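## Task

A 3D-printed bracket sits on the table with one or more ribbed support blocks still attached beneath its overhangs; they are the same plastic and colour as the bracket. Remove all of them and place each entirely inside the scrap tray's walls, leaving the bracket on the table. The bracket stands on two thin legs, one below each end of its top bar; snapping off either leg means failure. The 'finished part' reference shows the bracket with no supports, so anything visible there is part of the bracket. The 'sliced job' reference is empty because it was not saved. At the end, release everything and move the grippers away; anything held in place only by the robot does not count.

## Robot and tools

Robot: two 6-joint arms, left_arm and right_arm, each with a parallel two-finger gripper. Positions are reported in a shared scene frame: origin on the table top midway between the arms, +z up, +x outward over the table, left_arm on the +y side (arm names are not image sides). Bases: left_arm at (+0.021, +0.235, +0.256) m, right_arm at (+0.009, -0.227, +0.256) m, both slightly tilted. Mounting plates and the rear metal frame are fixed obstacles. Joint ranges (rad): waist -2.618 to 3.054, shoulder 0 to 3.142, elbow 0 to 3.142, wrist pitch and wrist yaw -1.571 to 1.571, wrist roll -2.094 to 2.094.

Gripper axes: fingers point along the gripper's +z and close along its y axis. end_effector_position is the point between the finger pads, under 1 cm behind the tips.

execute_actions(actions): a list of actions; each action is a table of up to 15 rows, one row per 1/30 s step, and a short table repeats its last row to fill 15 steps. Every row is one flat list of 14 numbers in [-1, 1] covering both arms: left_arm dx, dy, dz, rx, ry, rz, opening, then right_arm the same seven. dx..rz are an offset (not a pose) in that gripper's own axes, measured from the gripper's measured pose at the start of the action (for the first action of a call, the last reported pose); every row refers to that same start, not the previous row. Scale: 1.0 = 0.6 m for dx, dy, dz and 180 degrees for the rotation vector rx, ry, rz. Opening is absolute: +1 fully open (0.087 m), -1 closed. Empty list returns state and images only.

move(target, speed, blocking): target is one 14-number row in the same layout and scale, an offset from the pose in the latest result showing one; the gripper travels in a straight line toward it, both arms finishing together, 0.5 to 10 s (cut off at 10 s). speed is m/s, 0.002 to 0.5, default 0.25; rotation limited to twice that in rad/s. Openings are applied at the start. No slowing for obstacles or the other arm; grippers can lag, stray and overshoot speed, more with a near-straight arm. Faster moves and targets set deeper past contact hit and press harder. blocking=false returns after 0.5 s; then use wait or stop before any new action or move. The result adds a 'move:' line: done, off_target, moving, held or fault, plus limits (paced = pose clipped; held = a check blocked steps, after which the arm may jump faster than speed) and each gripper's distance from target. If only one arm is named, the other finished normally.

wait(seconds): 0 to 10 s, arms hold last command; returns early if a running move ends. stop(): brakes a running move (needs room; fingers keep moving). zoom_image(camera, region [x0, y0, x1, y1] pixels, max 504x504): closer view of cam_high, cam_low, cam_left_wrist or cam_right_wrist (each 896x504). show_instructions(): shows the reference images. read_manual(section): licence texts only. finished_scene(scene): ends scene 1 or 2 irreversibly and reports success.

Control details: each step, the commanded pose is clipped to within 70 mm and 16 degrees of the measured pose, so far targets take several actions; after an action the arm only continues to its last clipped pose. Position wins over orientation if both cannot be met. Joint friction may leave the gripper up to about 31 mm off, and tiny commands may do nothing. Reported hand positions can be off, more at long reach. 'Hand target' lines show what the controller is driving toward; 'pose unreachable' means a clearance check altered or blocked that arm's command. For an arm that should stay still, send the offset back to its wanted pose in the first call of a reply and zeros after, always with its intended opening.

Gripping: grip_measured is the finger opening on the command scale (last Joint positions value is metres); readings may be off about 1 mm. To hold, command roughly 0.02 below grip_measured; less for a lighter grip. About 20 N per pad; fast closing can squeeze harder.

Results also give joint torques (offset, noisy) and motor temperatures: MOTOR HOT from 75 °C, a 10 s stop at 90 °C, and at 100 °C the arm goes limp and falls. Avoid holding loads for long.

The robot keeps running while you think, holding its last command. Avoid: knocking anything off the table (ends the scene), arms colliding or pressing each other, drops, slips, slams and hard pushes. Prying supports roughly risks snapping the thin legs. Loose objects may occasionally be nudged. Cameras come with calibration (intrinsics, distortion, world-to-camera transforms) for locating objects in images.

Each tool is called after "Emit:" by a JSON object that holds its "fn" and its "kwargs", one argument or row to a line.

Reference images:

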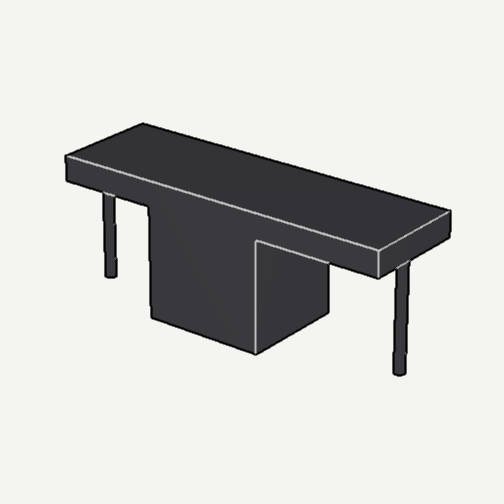

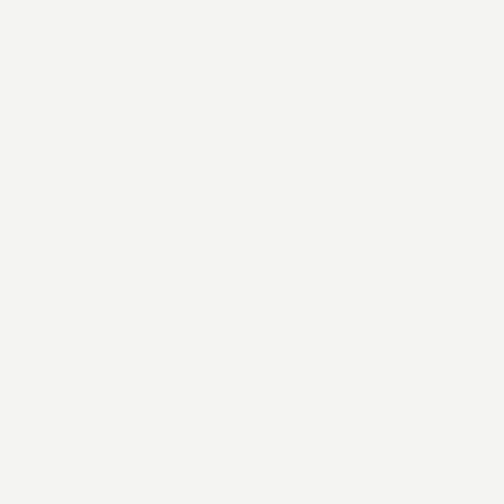

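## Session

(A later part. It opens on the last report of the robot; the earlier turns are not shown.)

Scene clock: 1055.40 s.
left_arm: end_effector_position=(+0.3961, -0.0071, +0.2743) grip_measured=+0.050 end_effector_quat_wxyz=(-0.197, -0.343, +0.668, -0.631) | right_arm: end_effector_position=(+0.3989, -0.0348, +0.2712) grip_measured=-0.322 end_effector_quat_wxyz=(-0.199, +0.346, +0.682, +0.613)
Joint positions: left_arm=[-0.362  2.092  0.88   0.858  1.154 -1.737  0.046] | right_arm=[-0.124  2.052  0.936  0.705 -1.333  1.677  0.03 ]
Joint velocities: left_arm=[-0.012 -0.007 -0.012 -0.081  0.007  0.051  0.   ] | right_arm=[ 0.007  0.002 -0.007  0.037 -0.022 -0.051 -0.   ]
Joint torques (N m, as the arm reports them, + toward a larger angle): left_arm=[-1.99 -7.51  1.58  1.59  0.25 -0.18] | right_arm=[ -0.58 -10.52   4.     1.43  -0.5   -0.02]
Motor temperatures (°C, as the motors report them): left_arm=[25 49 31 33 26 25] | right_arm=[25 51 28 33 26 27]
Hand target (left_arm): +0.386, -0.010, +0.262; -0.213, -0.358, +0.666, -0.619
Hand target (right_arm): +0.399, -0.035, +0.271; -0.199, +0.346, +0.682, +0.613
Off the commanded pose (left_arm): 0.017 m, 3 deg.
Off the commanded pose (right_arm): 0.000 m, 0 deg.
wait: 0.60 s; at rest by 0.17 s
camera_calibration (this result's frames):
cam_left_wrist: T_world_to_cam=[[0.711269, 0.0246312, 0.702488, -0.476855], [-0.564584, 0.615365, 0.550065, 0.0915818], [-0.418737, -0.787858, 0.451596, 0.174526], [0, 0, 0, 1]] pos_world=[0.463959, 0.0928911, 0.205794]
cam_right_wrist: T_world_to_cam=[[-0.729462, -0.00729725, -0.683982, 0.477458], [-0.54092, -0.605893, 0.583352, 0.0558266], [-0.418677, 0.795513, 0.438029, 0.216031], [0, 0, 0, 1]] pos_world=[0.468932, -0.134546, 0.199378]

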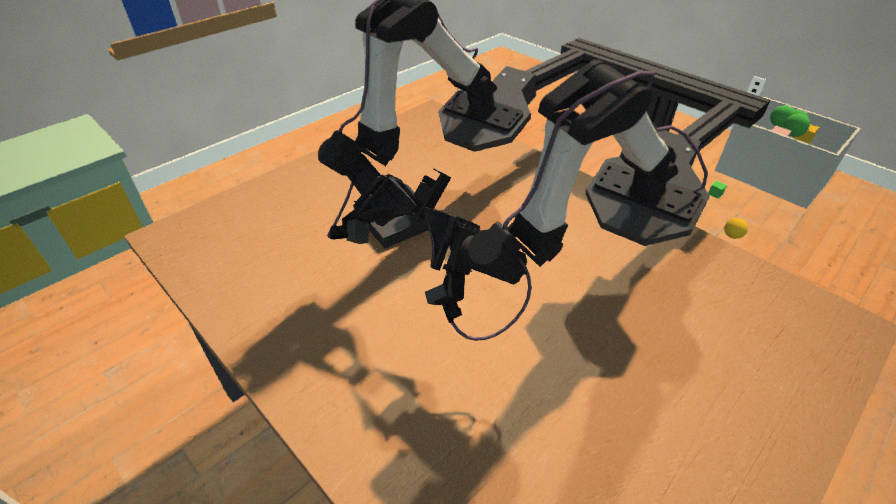

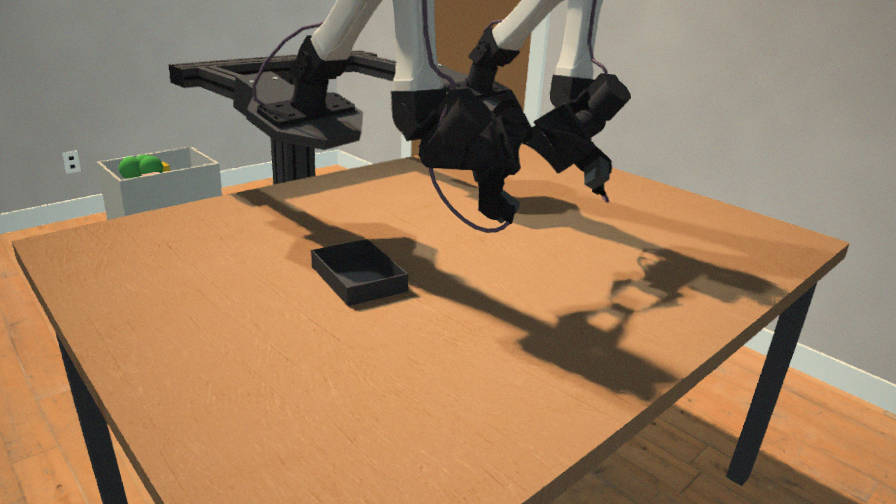

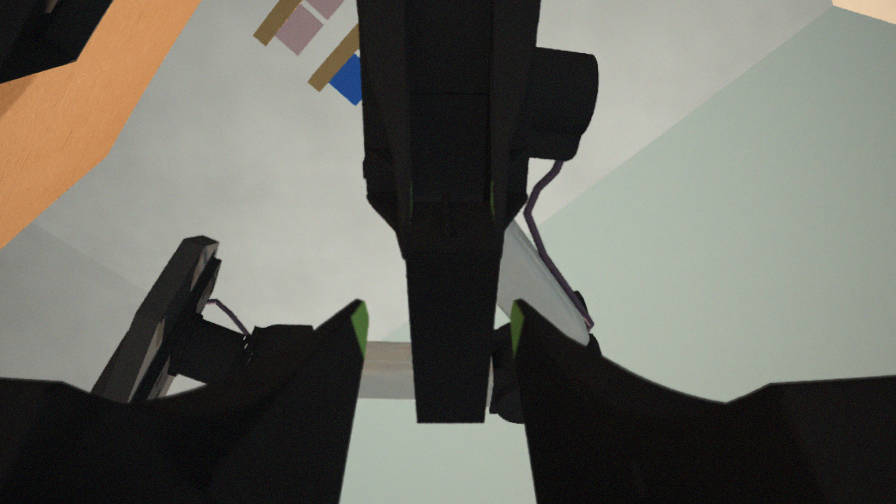

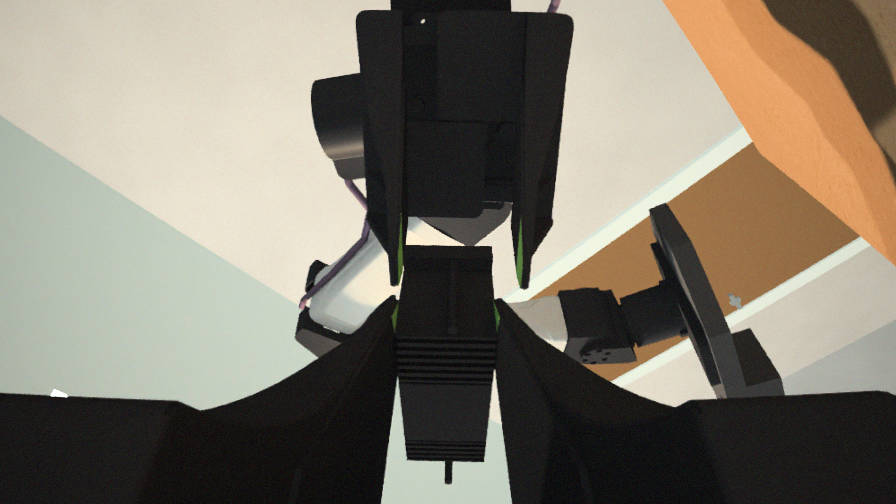

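Emit:
{"fn": "execute_actions", "kwargs": {
  "actions": [
    [[0,-0.008,0,0,0,0,0.02, 0,0,0,0,0,0,-0.45],[0,-0.008,0,0,0,0,-0.01, 0,0,0,0,0,0,-0.45],[0,-0.008,0,0,0,0,-0.04, 0,0,0,0,0,0,-0.45],[0,-0.008,0,0,0,0,-0.07, 0,0,0,0,0,0,-0.45],[0,-0.008,0,0,0,0,-0.10, 0,0,0,0,0,0,-0.45],[0,-0.008,0,0,0,0,-0.12, 0,0,0,0,0,0,-0.45],[0,-0.008,0,0,0,0,-0.14, 0,0,0,0,0,0,-0.45],[0,-0.008,0,0,0,0,-0.16, 0,0,0,0,0,0,-0.45],[0,-0.008,0,0,0,0,-0.18, 0,0,0,0,0,0,-0.45],[0,-0.008,0,0,0,0,-0.20, 0,0,0,0,0,0,-0.45],[0,-0.008,0,0,0,0,-0.22, 0,0,0,0,0,0,-0.45],[0,-0.008,0,0,0,0,-0.24, 0,0,0,0,0,0,-0.45],[0,-0.008,0,0,0,0,-0.26, 0,0,0,0,0,0,-0.45],[0,-0.008,0,0,0,0,-0.28, 0,0,0,0,0,0,-0.45],[0,-0.008,0,0,0,0,-0.30, 0,0,0,0,0,0,-0.45]]
  ]
}}

Emit:
{"fn": "zoom_image", "kwargs": {
  "camera": "cam_right_wrist",
  "region": [360, 200, 560, 360]
}}

Emit:
{"fn": "zoom_image", "kwargs": {
  "camera": "cam_left_wrist",
  "region": [340, 180, 540, 430]
}}

Scene clock: 1077.53 s.
left_arm: end_effector_position=(+0.3962, -0.0071, +0.2743) grip_measured=-0.291 end_effector_quat_wxyz=(-0.197, -0.343, +0.668, -0.631) | right_arm: end_effector_position=(+0.3989, -0.0348, +0.2712) grip_measured=-0.322 end_effector_quat_wxyz=(-0.199, +0.346, +0.682, +0.613)
Joint positions: left_arm=[-0.362  2.092  0.88   0.858  1.154 -1.737  0.031] | right_arm=[-0.124  2.052  0.936  0.705 -1.333  1.677  0.03 ]
Joint velocities: left_arm=[-0.012  0.012 -0.017 -0.095 -0.066  0.007 -0.016] | right_arm=[-0.002  0.012 -0.012  0.037 -0.081 -0.037 -0.   ]
Joint torques (N m, as the arm reports them, + toward a larger angle): left_arm=[ -0.85 -10.04   4.69   1.36   0.42  -0.11] | right_arm=[ -0.61 -10.52   4.04   1.39  -0.48   0.  ]
Motor temperatures (°C, as the motors report them): left_arm=[26 49 31 33 26 25] | right_arm=[25 51 28 33 26 27]
Hand target (left_arm): +0.399, -0.007, +0.278; -0.197, -0.343, +0.667, -0.631
Hand target (right_arm): +0.399, -0.035, +0.271; -0.199, +0.346, +0.682, +0.613
Off the commanded pose (left_arm): 0.005 m, 0 deg.
Off the commanded pose (right_arm): 0.000 m, 0 deg.
camera_calibration (this result's frames):
cam_left_wrist: T_world_to_cam=[[0.711261, 0.0246952, 0.702494, -0.476865], [-0.564775, 0.615067, 0.550201, 0.0916724], [-0.418494, -0.788088, 0.45142, 0.174517], [0, 0, 0, 1]] pos_world=[0.463984, 0.0929262, 0.205776]
cam_right_wrist: T_world_to_cam=[[-0.729462, -0.00729725, -0.683982, 0.477458], [-0.54092, -0.605893, 0.583352, 0.0558266], [-0.418677, 0.795513, 0.438029, 0.216031], [0, 0, 0, 1]] pos_world=[0.468932, -0.134546, 0.199378]

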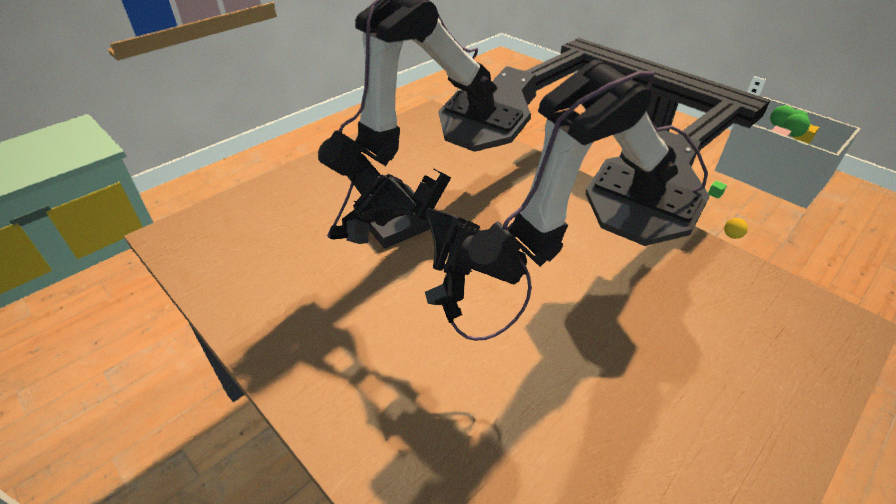

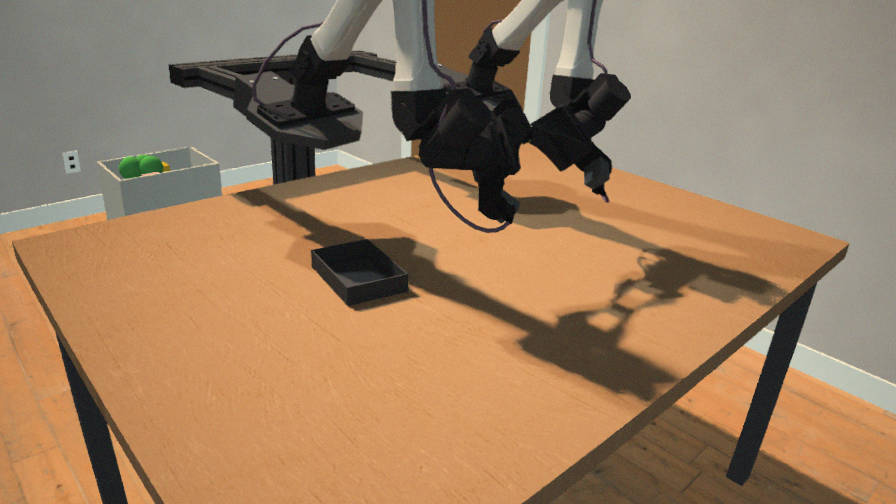

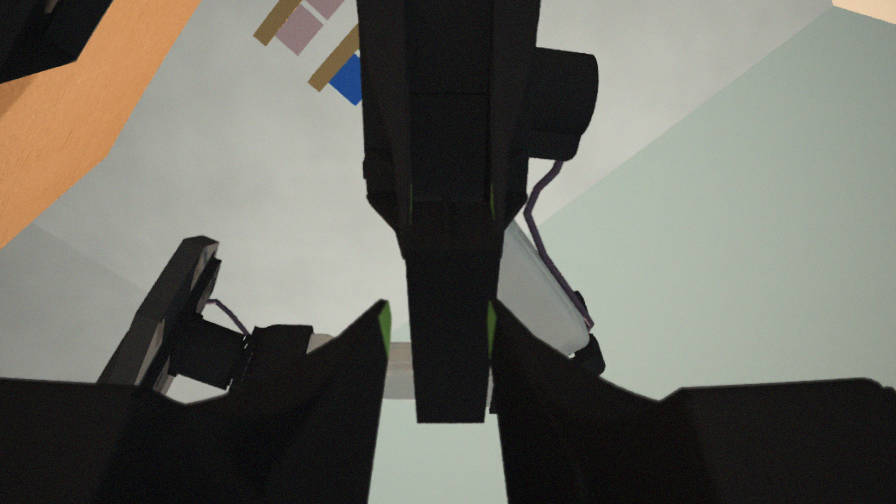

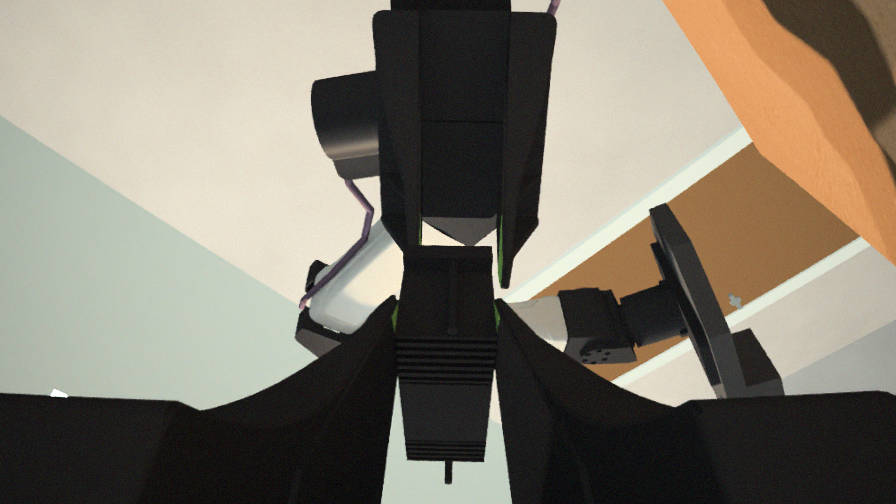

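Region (360, 200, 560, 360) of cam_right_wrist's 896x504 image, scaled by 2.520, with more detail than that image has; it fills the top 403 rows of this view, and the rest is white.

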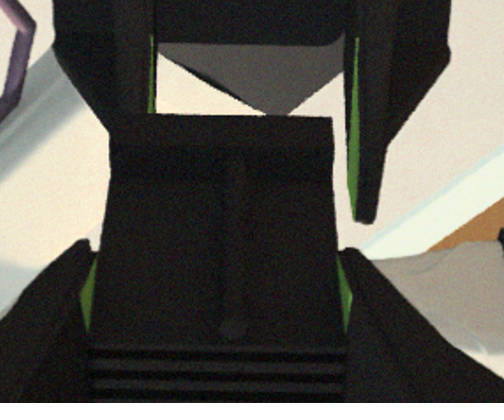

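Region (340, 180, 540, 430) of cam_left_wrist's 896x504 image, scaled by 2.016, with more detail than that image has; it fills the left 403 columns of this view, and the rest is white.

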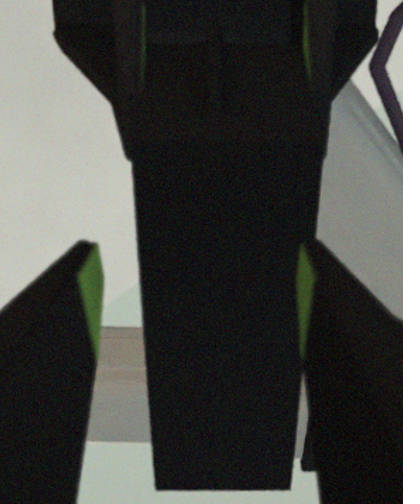

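Emit:
{"fn": "execute_actions", "kwargs": {
  "actions": [
    [[0,-0.008,0,0,0,0,-0.24, 0,0,0,0,0,0,-0.45],[0,-0.009,0,0,0,0,-0.18, 0,0,0,0,0,0,-0.45],[0,-0.010,0,0,0,0,-0.12, 0,0,0,0,0,0,-0.45],[0,-0.011,0,0,0,0,-0.06, 0,0,0,0,0,0,-0.45],[0,-0.012,0,0,0,0,0.0, 0,0,0,0,0,0,-0.45],[0,-0.013,0,0,0,0,0.05, 0,0,0,0,0,0,-0.45],[0,-0.014,0,0,0,0,0.05, 0,0,0,0,0,0,-0.45],[0,-0.015,0,0,0,0,0.05, 0,0,0,0,0,0,-0.45],[0,-0.016,0,0,0,0,0.05, 0,0,0,0,0,0,-0.45],[0,-0.017,0,0,0,0,0.05, 0,0,0,0,0,0,-0.45],[0,-0.018,0,0,0,0,0.05, 0,0,0,0,0,0,-0.45],[0,-0.019,0,0,0,0,0.05, 0,0,0,0,0,0,-0.45],[0,-0.020,0,0,0,0,0.05, 0,0,0,0,0,0,-0.45]]
  ]
}}

Emit:
{"fn": "wait", "kwargs": {
  "seconds": 0.5
}}

Scene clock: 1088.53 s.
left_arm: end_effector_position=(+0.3954, -0.0071, +0.2732) grip_measured=+0.050 end_effector_quat_wxyz=(-0.201, -0.347, +0.667, -0.628) | right_arm: end_effector_position=(+0.3989, -0.0348, +0.2712) grip_measured=-0.322 end_effector_quat_wxyz=(-0.199, +0.346, +0.682, +0.613)
Joint positions: left_arm=[-0.362  2.092  0.88   0.846  1.154 -1.737  0.046] | right_arm=[-0.124  2.052  0.936  0.705 -1.333  1.677  0.03 ]
Joint velocities: left_arm=[-0.017  0.007 -0.007 -0.095  0.022 -0.037 -0.   ] | right_arm=[-0.002 -0.002  0.007  0.007  0.037 -0.007 -0.   ]
Joint torques (N m, as the arm reports them, + toward a larger angle): left_arm=[ -0.73 -10.98   6.06   1.29   0.43  -0.14] | right_arm=[ -0.53 -10.51   4.02   1.41  -0.5   -0.02]
Motor temperatures (°C, as the motors report them): left_arm=[25 50 31 33 26 25] | right_arm=[25 52 28 34 26 27]
Hand target (left_arm): +0.404, -0.007, +0.283; -0.197, -0.343, +0.667, -0.631
Hand target (right_arm): +0.399, -0.035, +0.271; -0.199, +0.346, +0.682, +0.613
Off the commanded pose (left_arm): 0.013 m, 1 deg.
Off the commanded pose (right_arm): 0.000 m, 0 deg.
camera_calibration (this result's frames):
cam_left_wrist: T_world_to_cam=[[0.719902, 0.0222025, 0.69372, -0.476582], [-0.557053, 0.614718, 0.558403, 0.0866009], [-0.414045, -0.788434, 0.454905, 0.172007], [0, 0, 0, 1]] pos_world=[0.462552, 0.0929622, 0.20401]
cam_right_wrist: T_world_to_cam=[[-0.729462, -0.00729725, -0.683982, 0.477458], [-0.54092, -0.605893, 0.583352, 0.0558266], [-0.418677, 0.795513, 0.438029, 0.216031], [0, 0, 0, 1]] pos_world=[0.468932, -0.134546, 0.199378]

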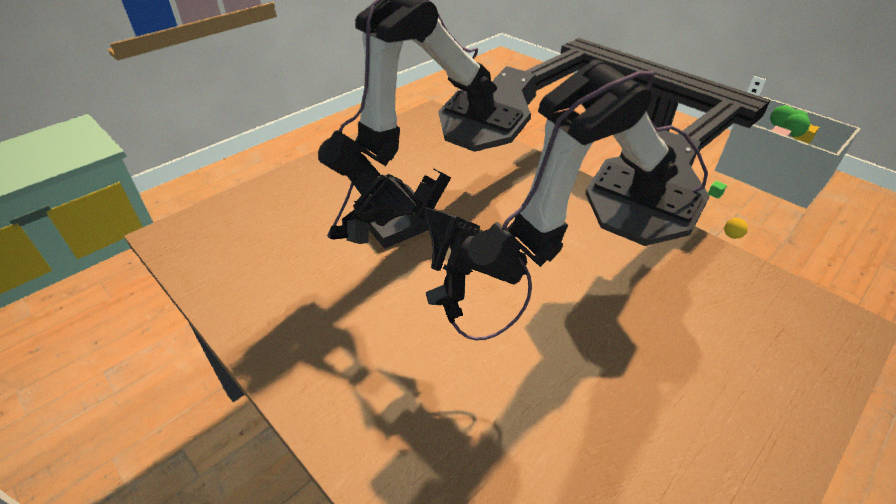

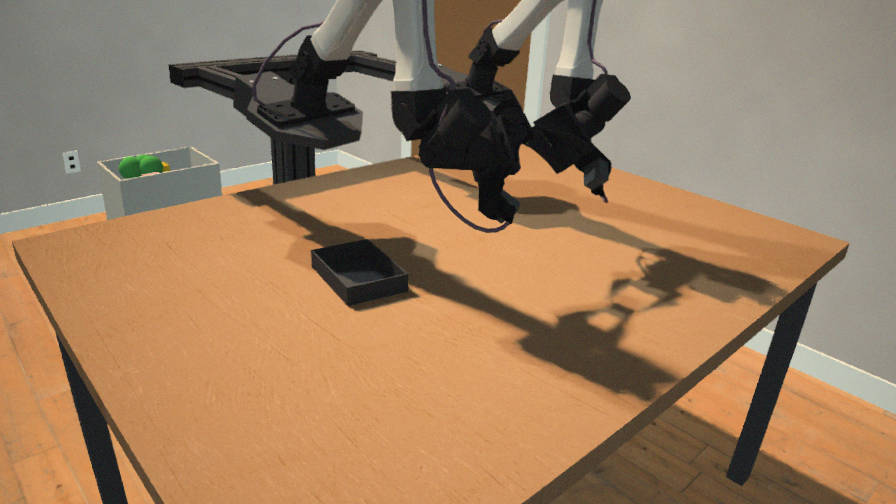

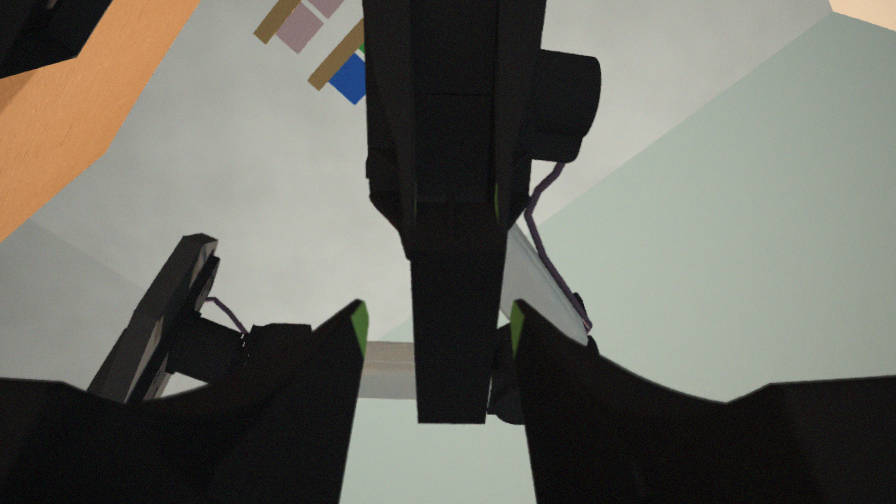

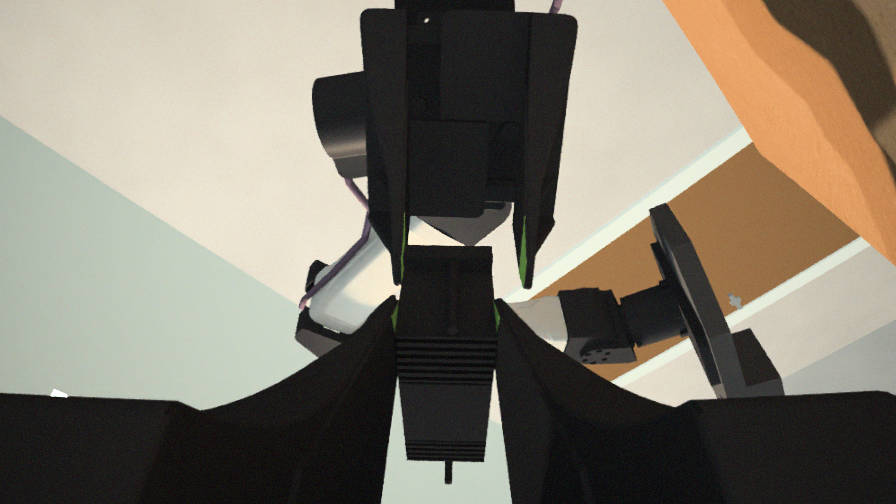

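Scene clock: 1089.03 s.
left_arm: end_effector_position=(+0.3951, -0.0071, +0.2727) grip_measured=+0.050 end_effector_quat_wxyz=(-0.203, -0.348, +0.667, -0.627) | right_arm: end_effector_position=(+0.3989, -0.0348, +0.2712) grip_measured=-0.322 end_effector_quat_wxyz=(-0.199, +0.346, +0.682, +0.613)
Joint positions: left_arm=[-0.362  2.092  0.88   0.84   1.154 -1.737  0.046] | right_arm=[-0.124  2.052  0.936  0.705 -1.333  1.677  0.03 ]
Joint velocities: left_arm=[-0.002  0.007 -0.002  0.081 -0.007  0.051 -0.   ] | right_arm=[-0.002  0.002  0.017 -0.037  0.037 -0.066  0.   ]
Joint torques (N m, as the arm reports them, + toward a larger angle): left_arm=[ -0.62 -11.01   6.08   1.29   0.4   -0.14] | right_arm=[ -0.54 -10.5    4.     1.37  -0.47  -0.02]
Motor temperatures (°C, as the motors report them): left_arm=[25 51 31 33 26 25] | right_arm=[25 52 28 34 26 27]
Hand target (left_arm): +0.404, -0.007, +0.283; -0.197, -0.343, +0.667, -0.632
Hand target (right_arm): +0.399, -0.035, +0.271; -0.199, +0.346, +0.682, +0.613
Off the commanded pose (left_arm): 0.014 m, 1 deg.
Off the commanded pose (right_arm): 0.000 m, 0 deg.
wait: 0.50 s; at rest by 0.17 s
camera_calibration (this result's frames):
cam_left_wrist: T_world_to_cam=[[0.723534, 0.0211468, 0.689965, -0.47644], [-0.553747, 0.614561, 0.561853, 0.0844498], [-0.412144, -0.788586, 0.456366, 0.170944], [0, 0, 0, 1]] pos_world=[0.461938, 0.0929792, 0.203265]
cam_right_wrist: T_world_to_cam=[[-0.729462, -0.00729725, -0.683982, 0.477458], [-0.54092, -0.605893, 0.583352, 0.0558266], [-0.418677, 0.795513, 0.438029, 0.216031], [0, 0, 0, 1]] pos_world=[0.468932, -0.134546, 0.199378]

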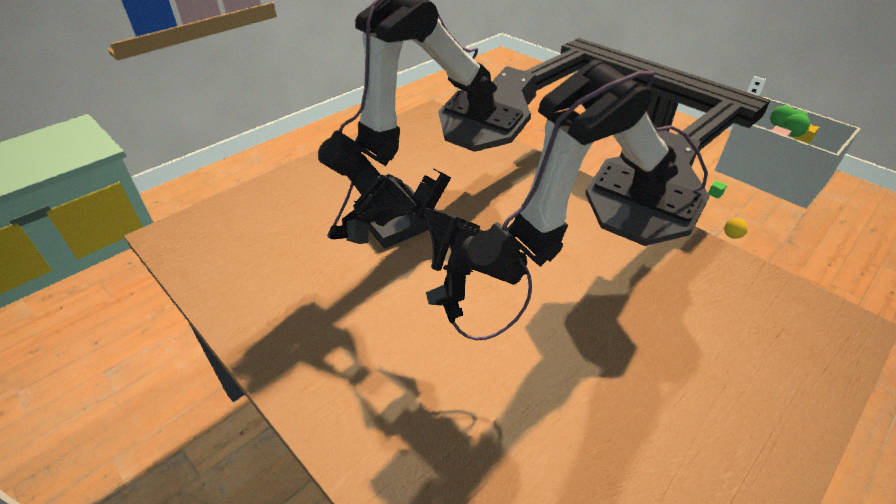

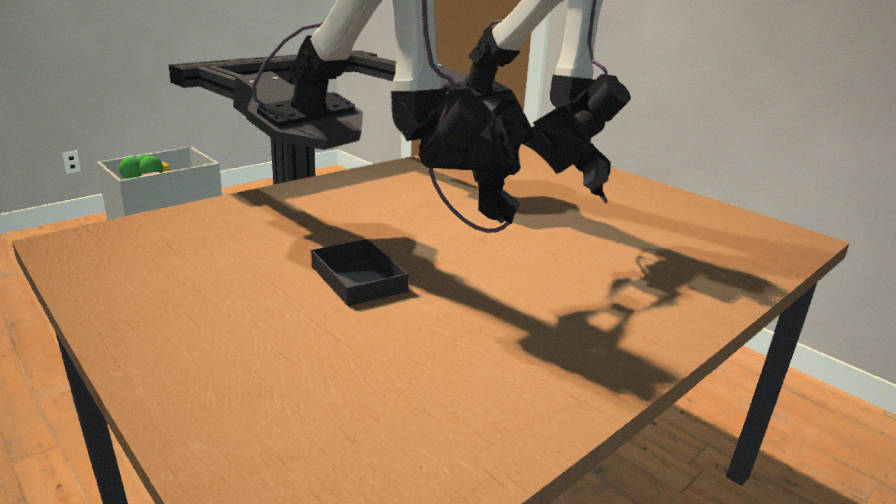

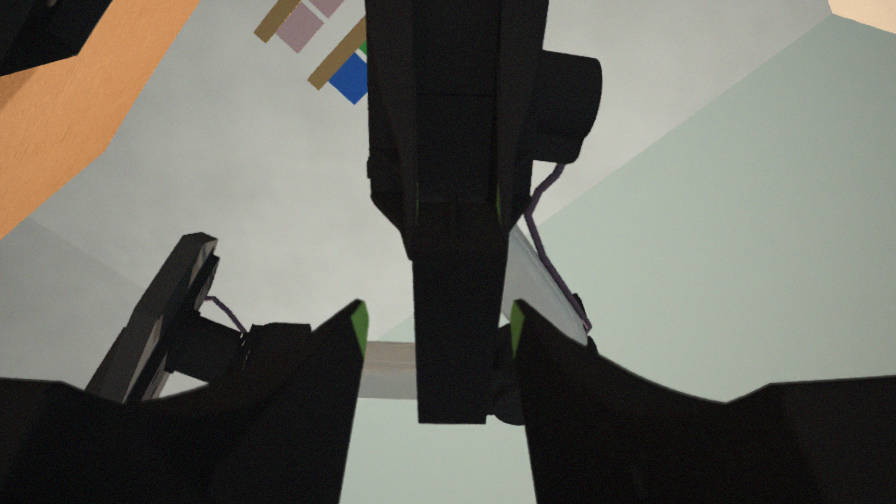

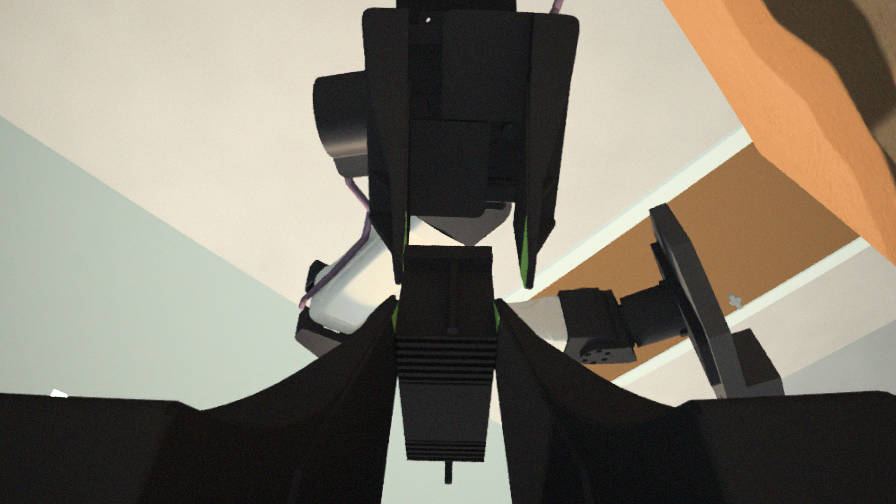

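Emit:
{"fn": "execute_actions", "kwargs": {
  "actions": [
    [[0.001,-0.0235,0,0.0023,0.0005,0.0054,0.05, 0,0,0,0,0,0,-0.45],[0.001,-0.0243,0,0.0023,0.0005,0.0054,0.05, 0,0,0,0,0,0,-0.45],[0.001,-0.0251,0,0.0023,0.0005,0.0054,0.05, 0,0,0,0,0,0,-0.45],[0.001,-0.0259,0,0.0023,0.0005,0.0054,0.05, 0,0,0,0,0,0,-0.45],[0.001,-0.0267,0,0.0023,0.0005,0.0054,0.05, 0,0,0,0,0,0,-0.45],[0.001,-0.0275,0,0.0023,0.0005,0.0054,0.05, 0,0,0,0,0,0,-0.45],[0.001,-0.0283,0,0.0023,0.0005,0.0054,0.05, 0,0,0,0,0,0,-0.45],[0.001,-0.0291,0,0.0023,0.0005,0.0054,0.05, 0,0,0,0,0,0,-0.45],[0.001,-0.0299,0,0.0023,0.0005,0.0054,0.05, 0,0,0,0,0,0,-0.45],[0.001,-0.0307,0,0.0023,0.0005,0.0054,0.05, 0,0,0,0,0,0,-0.45],[0.001,-0.0315,0,0.0023,0.0005,0.0054,0.05, 0,0,0,0,0,0,-0.45],[0.001,-0.0323,0,0.0023,0.0005,0.0054,0.05, 0,0,0,0,0,0,-0.45],[0.001,-0.0332,0,0.0023,0.0005,0.0054,0.05, 0,0,0,0,0,0,-0.45]]
  ]
}}

Emit:
{"fn": "wait", "kwargs": {
  "seconds": 0.5
}}

Scene clock: 1107.50 s.
left_arm: end_effector_position=(+0.4036, -0.0074, +0.2819) grip_measured=+0.050 end_effector_quat_wxyz=(-0.195, -0.341, +0.668, -0.632) | right_arm: end_effector_position=(+0.3989, -0.0348, +0.2712) grip_measured=-0.322 end_effector_quat_wxyz=(-0.199, +0.346, +0.682, +0.613)
Joint positions: left_arm=[-0.362  2.075  0.907  0.821  1.154 -1.737  0.046] | right_arm=[-0.124  2.052  0.936  0.705 -1.333  1.677  0.03 ]
Joint velocities: left_arm=[-0.002  0.012  0.007 -0.066 -0.007 -0.007  0.001] | right_arm=[-0.022 -0.017  0.007 -0.022  0.007  0.022  0.001]
Joint torques (N m, as the arm reports them, + toward a larger angle): left_arm=[ -0.69 -10.54   5.72   1.28   0.39  -0.12] | right_arm=[ -0.52 -10.52   3.98   1.42  -0.47  -0.02]
Motor temperatures (°C, as the motors report them): left_arm=[25 54 32 33 26 25] | right_arm=[25 52 28 34 26 27]
Hand target (left_arm): +0.409, -0.007, +0.287; -0.197, -0.343, +0.667, -0.632
Hand target (right_arm): +0.399, -0.035, +0.271; -0.199, +0.346, +0.682, +0.613
Off the commanded pose (left_arm): 0.007 m, 0 deg.
Off the commanded pose (right_arm): 0.000 m, 0 deg.
camera_calibration (this result's frames):
cam_left_wrist: T_world_to_cam=[[0.706766, 0.0259816, 0.70697, -0.486901], [-0.568714, 0.615236, 0.545939, 0.0947141], [-0.420769, -0.787915, 0.449604, 0.17534], [0, 0, 0, 1]] pos_world=[0.471768, 0.0925321, 0.213683]
cam_right_wrist: T_world_to_cam=[[-0.729462, -0.00729725, -0.683982, 0.477458], [-0.54092, -0.605893, 0.583352, 0.0558266], [-0.418677, 0.795513, 0.438029, 0.216031], [0, 0, 0, 1]] pos_world=[0.468932, -0.134546, 0.199378]

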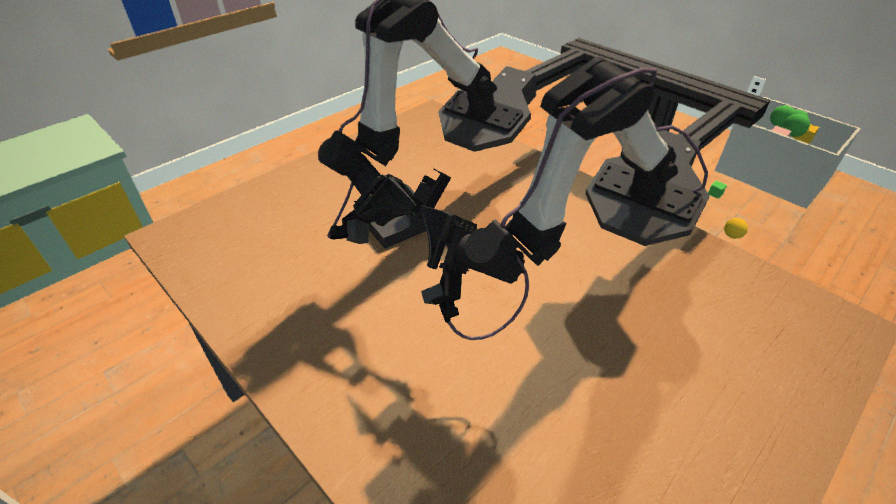

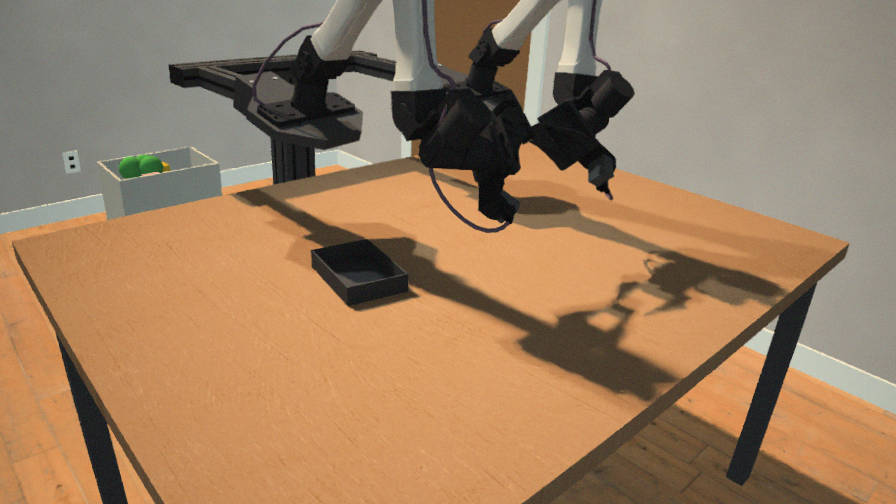

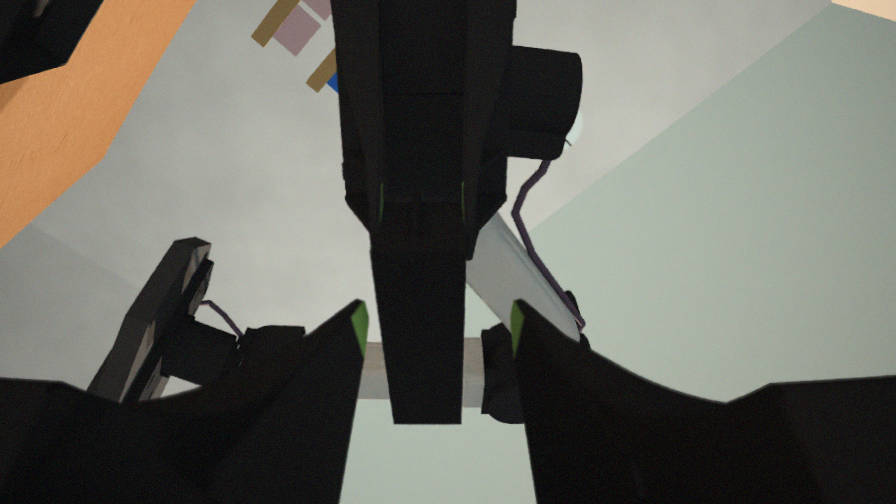

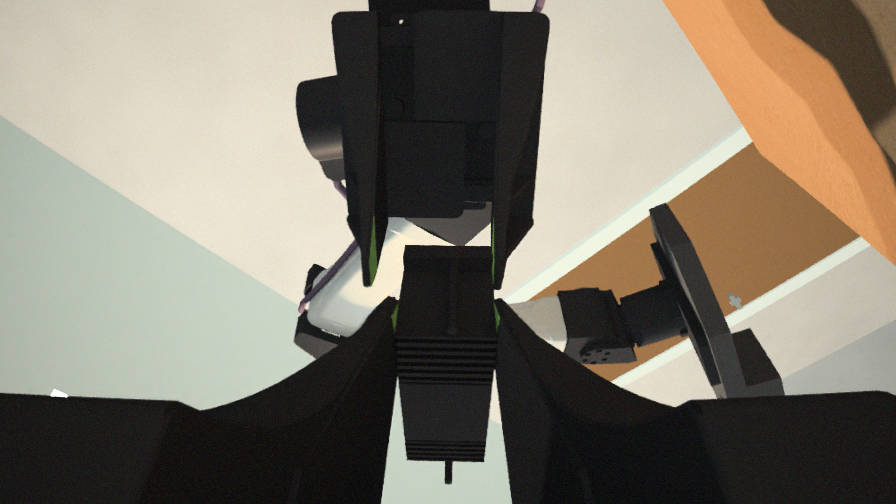

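Scene clock: 1108.00 s.
left_arm: end_effector_position=(+0.4032, -0.0075, +0.2812) grip_measured=+0.050 end_effector_quat_wxyz=(-0.197, -0.343, +0.668, -0.630) | right_arm: end_effector_position=(+0.3989, -0.0348, +0.2712) grip_measured=-0.322 end_effector_quat_wxyz=(-0.199, +0.346, +0.682, +0.613)
Joint positions: left_arm=[-0.362  2.075  0.907  0.814  1.154 -1.737  0.046] | right_arm=[-0.124  2.052  0.936  0.705 -1.333  1.677  0.03 ]
Joint velocities: left_arm=[-0.002  0.017 -0.012  0.051 -0.066 -0.007 -0.   ] | right_arm=[-0.002  0.012 -0.017 -0.081  0.022 -0.007 -0.   ]
Joint torques (N m, as the arm reports them, + toward a larger angle): left_arm=[ -0.63 -10.5    5.64   1.29   0.42  -0.12] | right_arm=[ -0.59 -10.47   3.95   1.39  -0.49  -0.03]
Motor temperatures (°C, as the motors report them): left_arm=[25 54 32 33 26 25] | right_arm=[25 52 28 34 26 27]
Hand target (left_arm): +0.409, -0.007, +0.287; -0.197, -0.343, +0.667, -0.632
Hand target (right_arm): +0.399, -0.035, +0.271; -0.199, +0.346, +0.682, +0.613
Off the commanded pose (left_arm): 0.008 m, 0 deg.
Off the commanded pose (right_arm): 0.000 m, 0 deg.
wait: 0.50 s; at rest by 0.17 s
camera_calibration (this result's frames):
cam_left_wrist: T_world_to_cam=[[0.712051, 0.0244684, 0.701701, -0.486761], [-0.564077, 0.615037, 0.550951, 0.0915722], [-0.418091, -0.788119, 0.451739, 0.173783], [0, 0, 0, 1]] pos_world=[0.470909, 0.0925514, 0.212605]
cam_right_wrist: T_world_to_cam=[[-0.729462, -0.00729725, -0.683982, 0.477458], [-0.54092, -0.605893, 0.583352, 0.0558266], [-0.418677, 0.795513, 0.438029, 0.216031], [0, 0, 0, 1]] pos_world=[0.468932, -0.134546, 0.199378]

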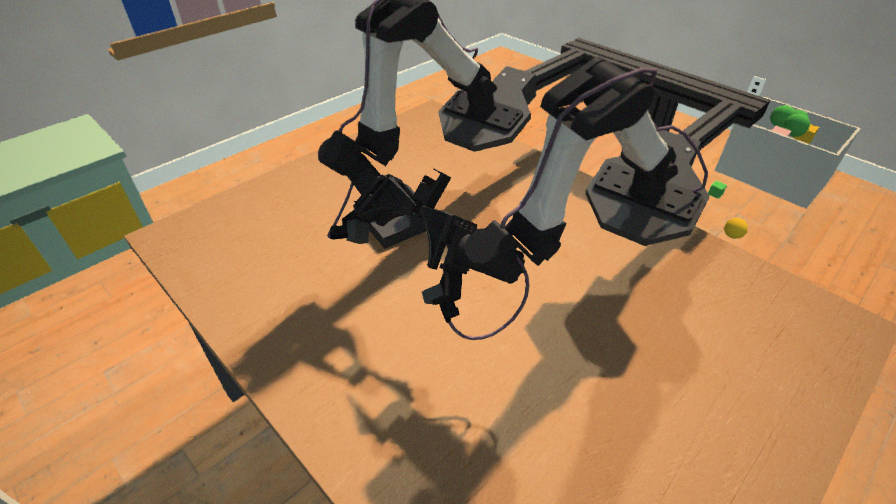

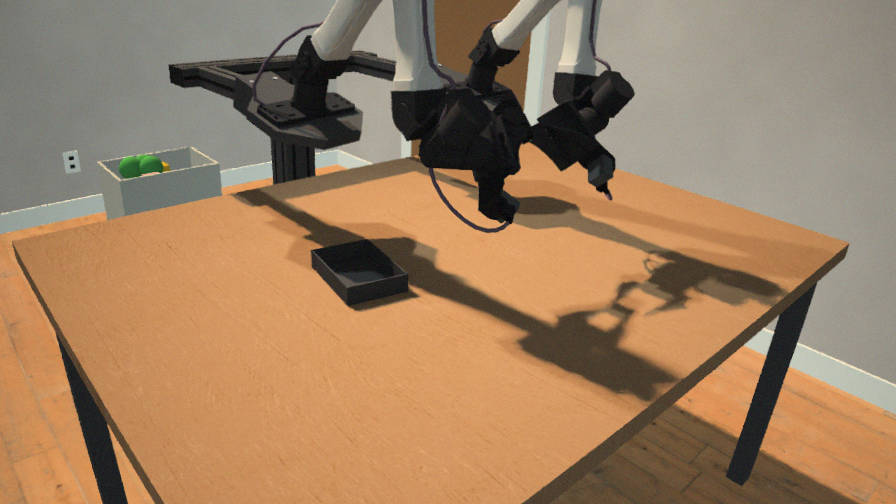

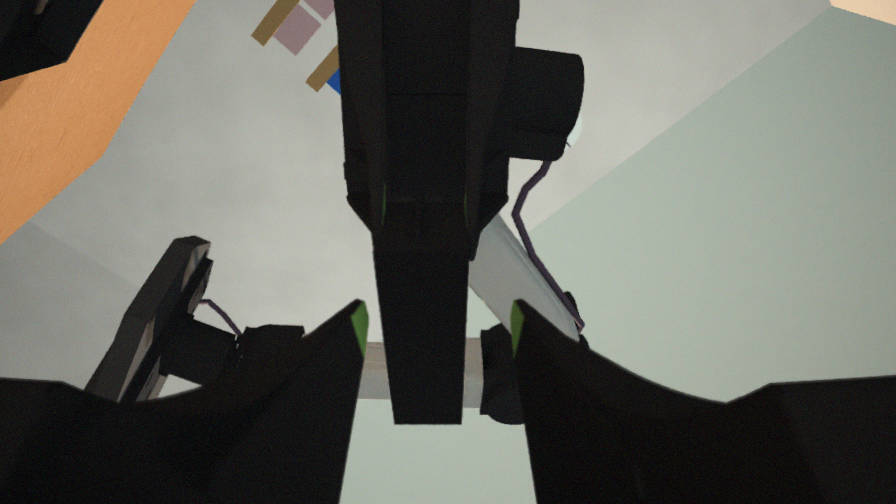

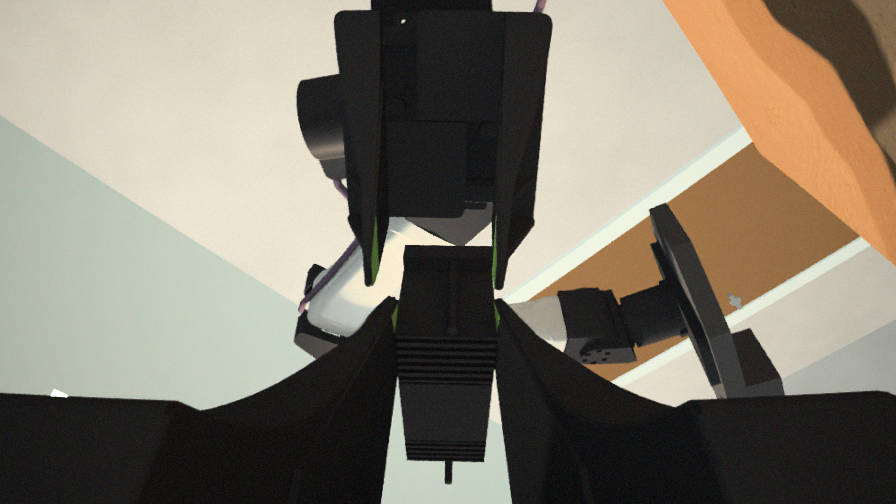

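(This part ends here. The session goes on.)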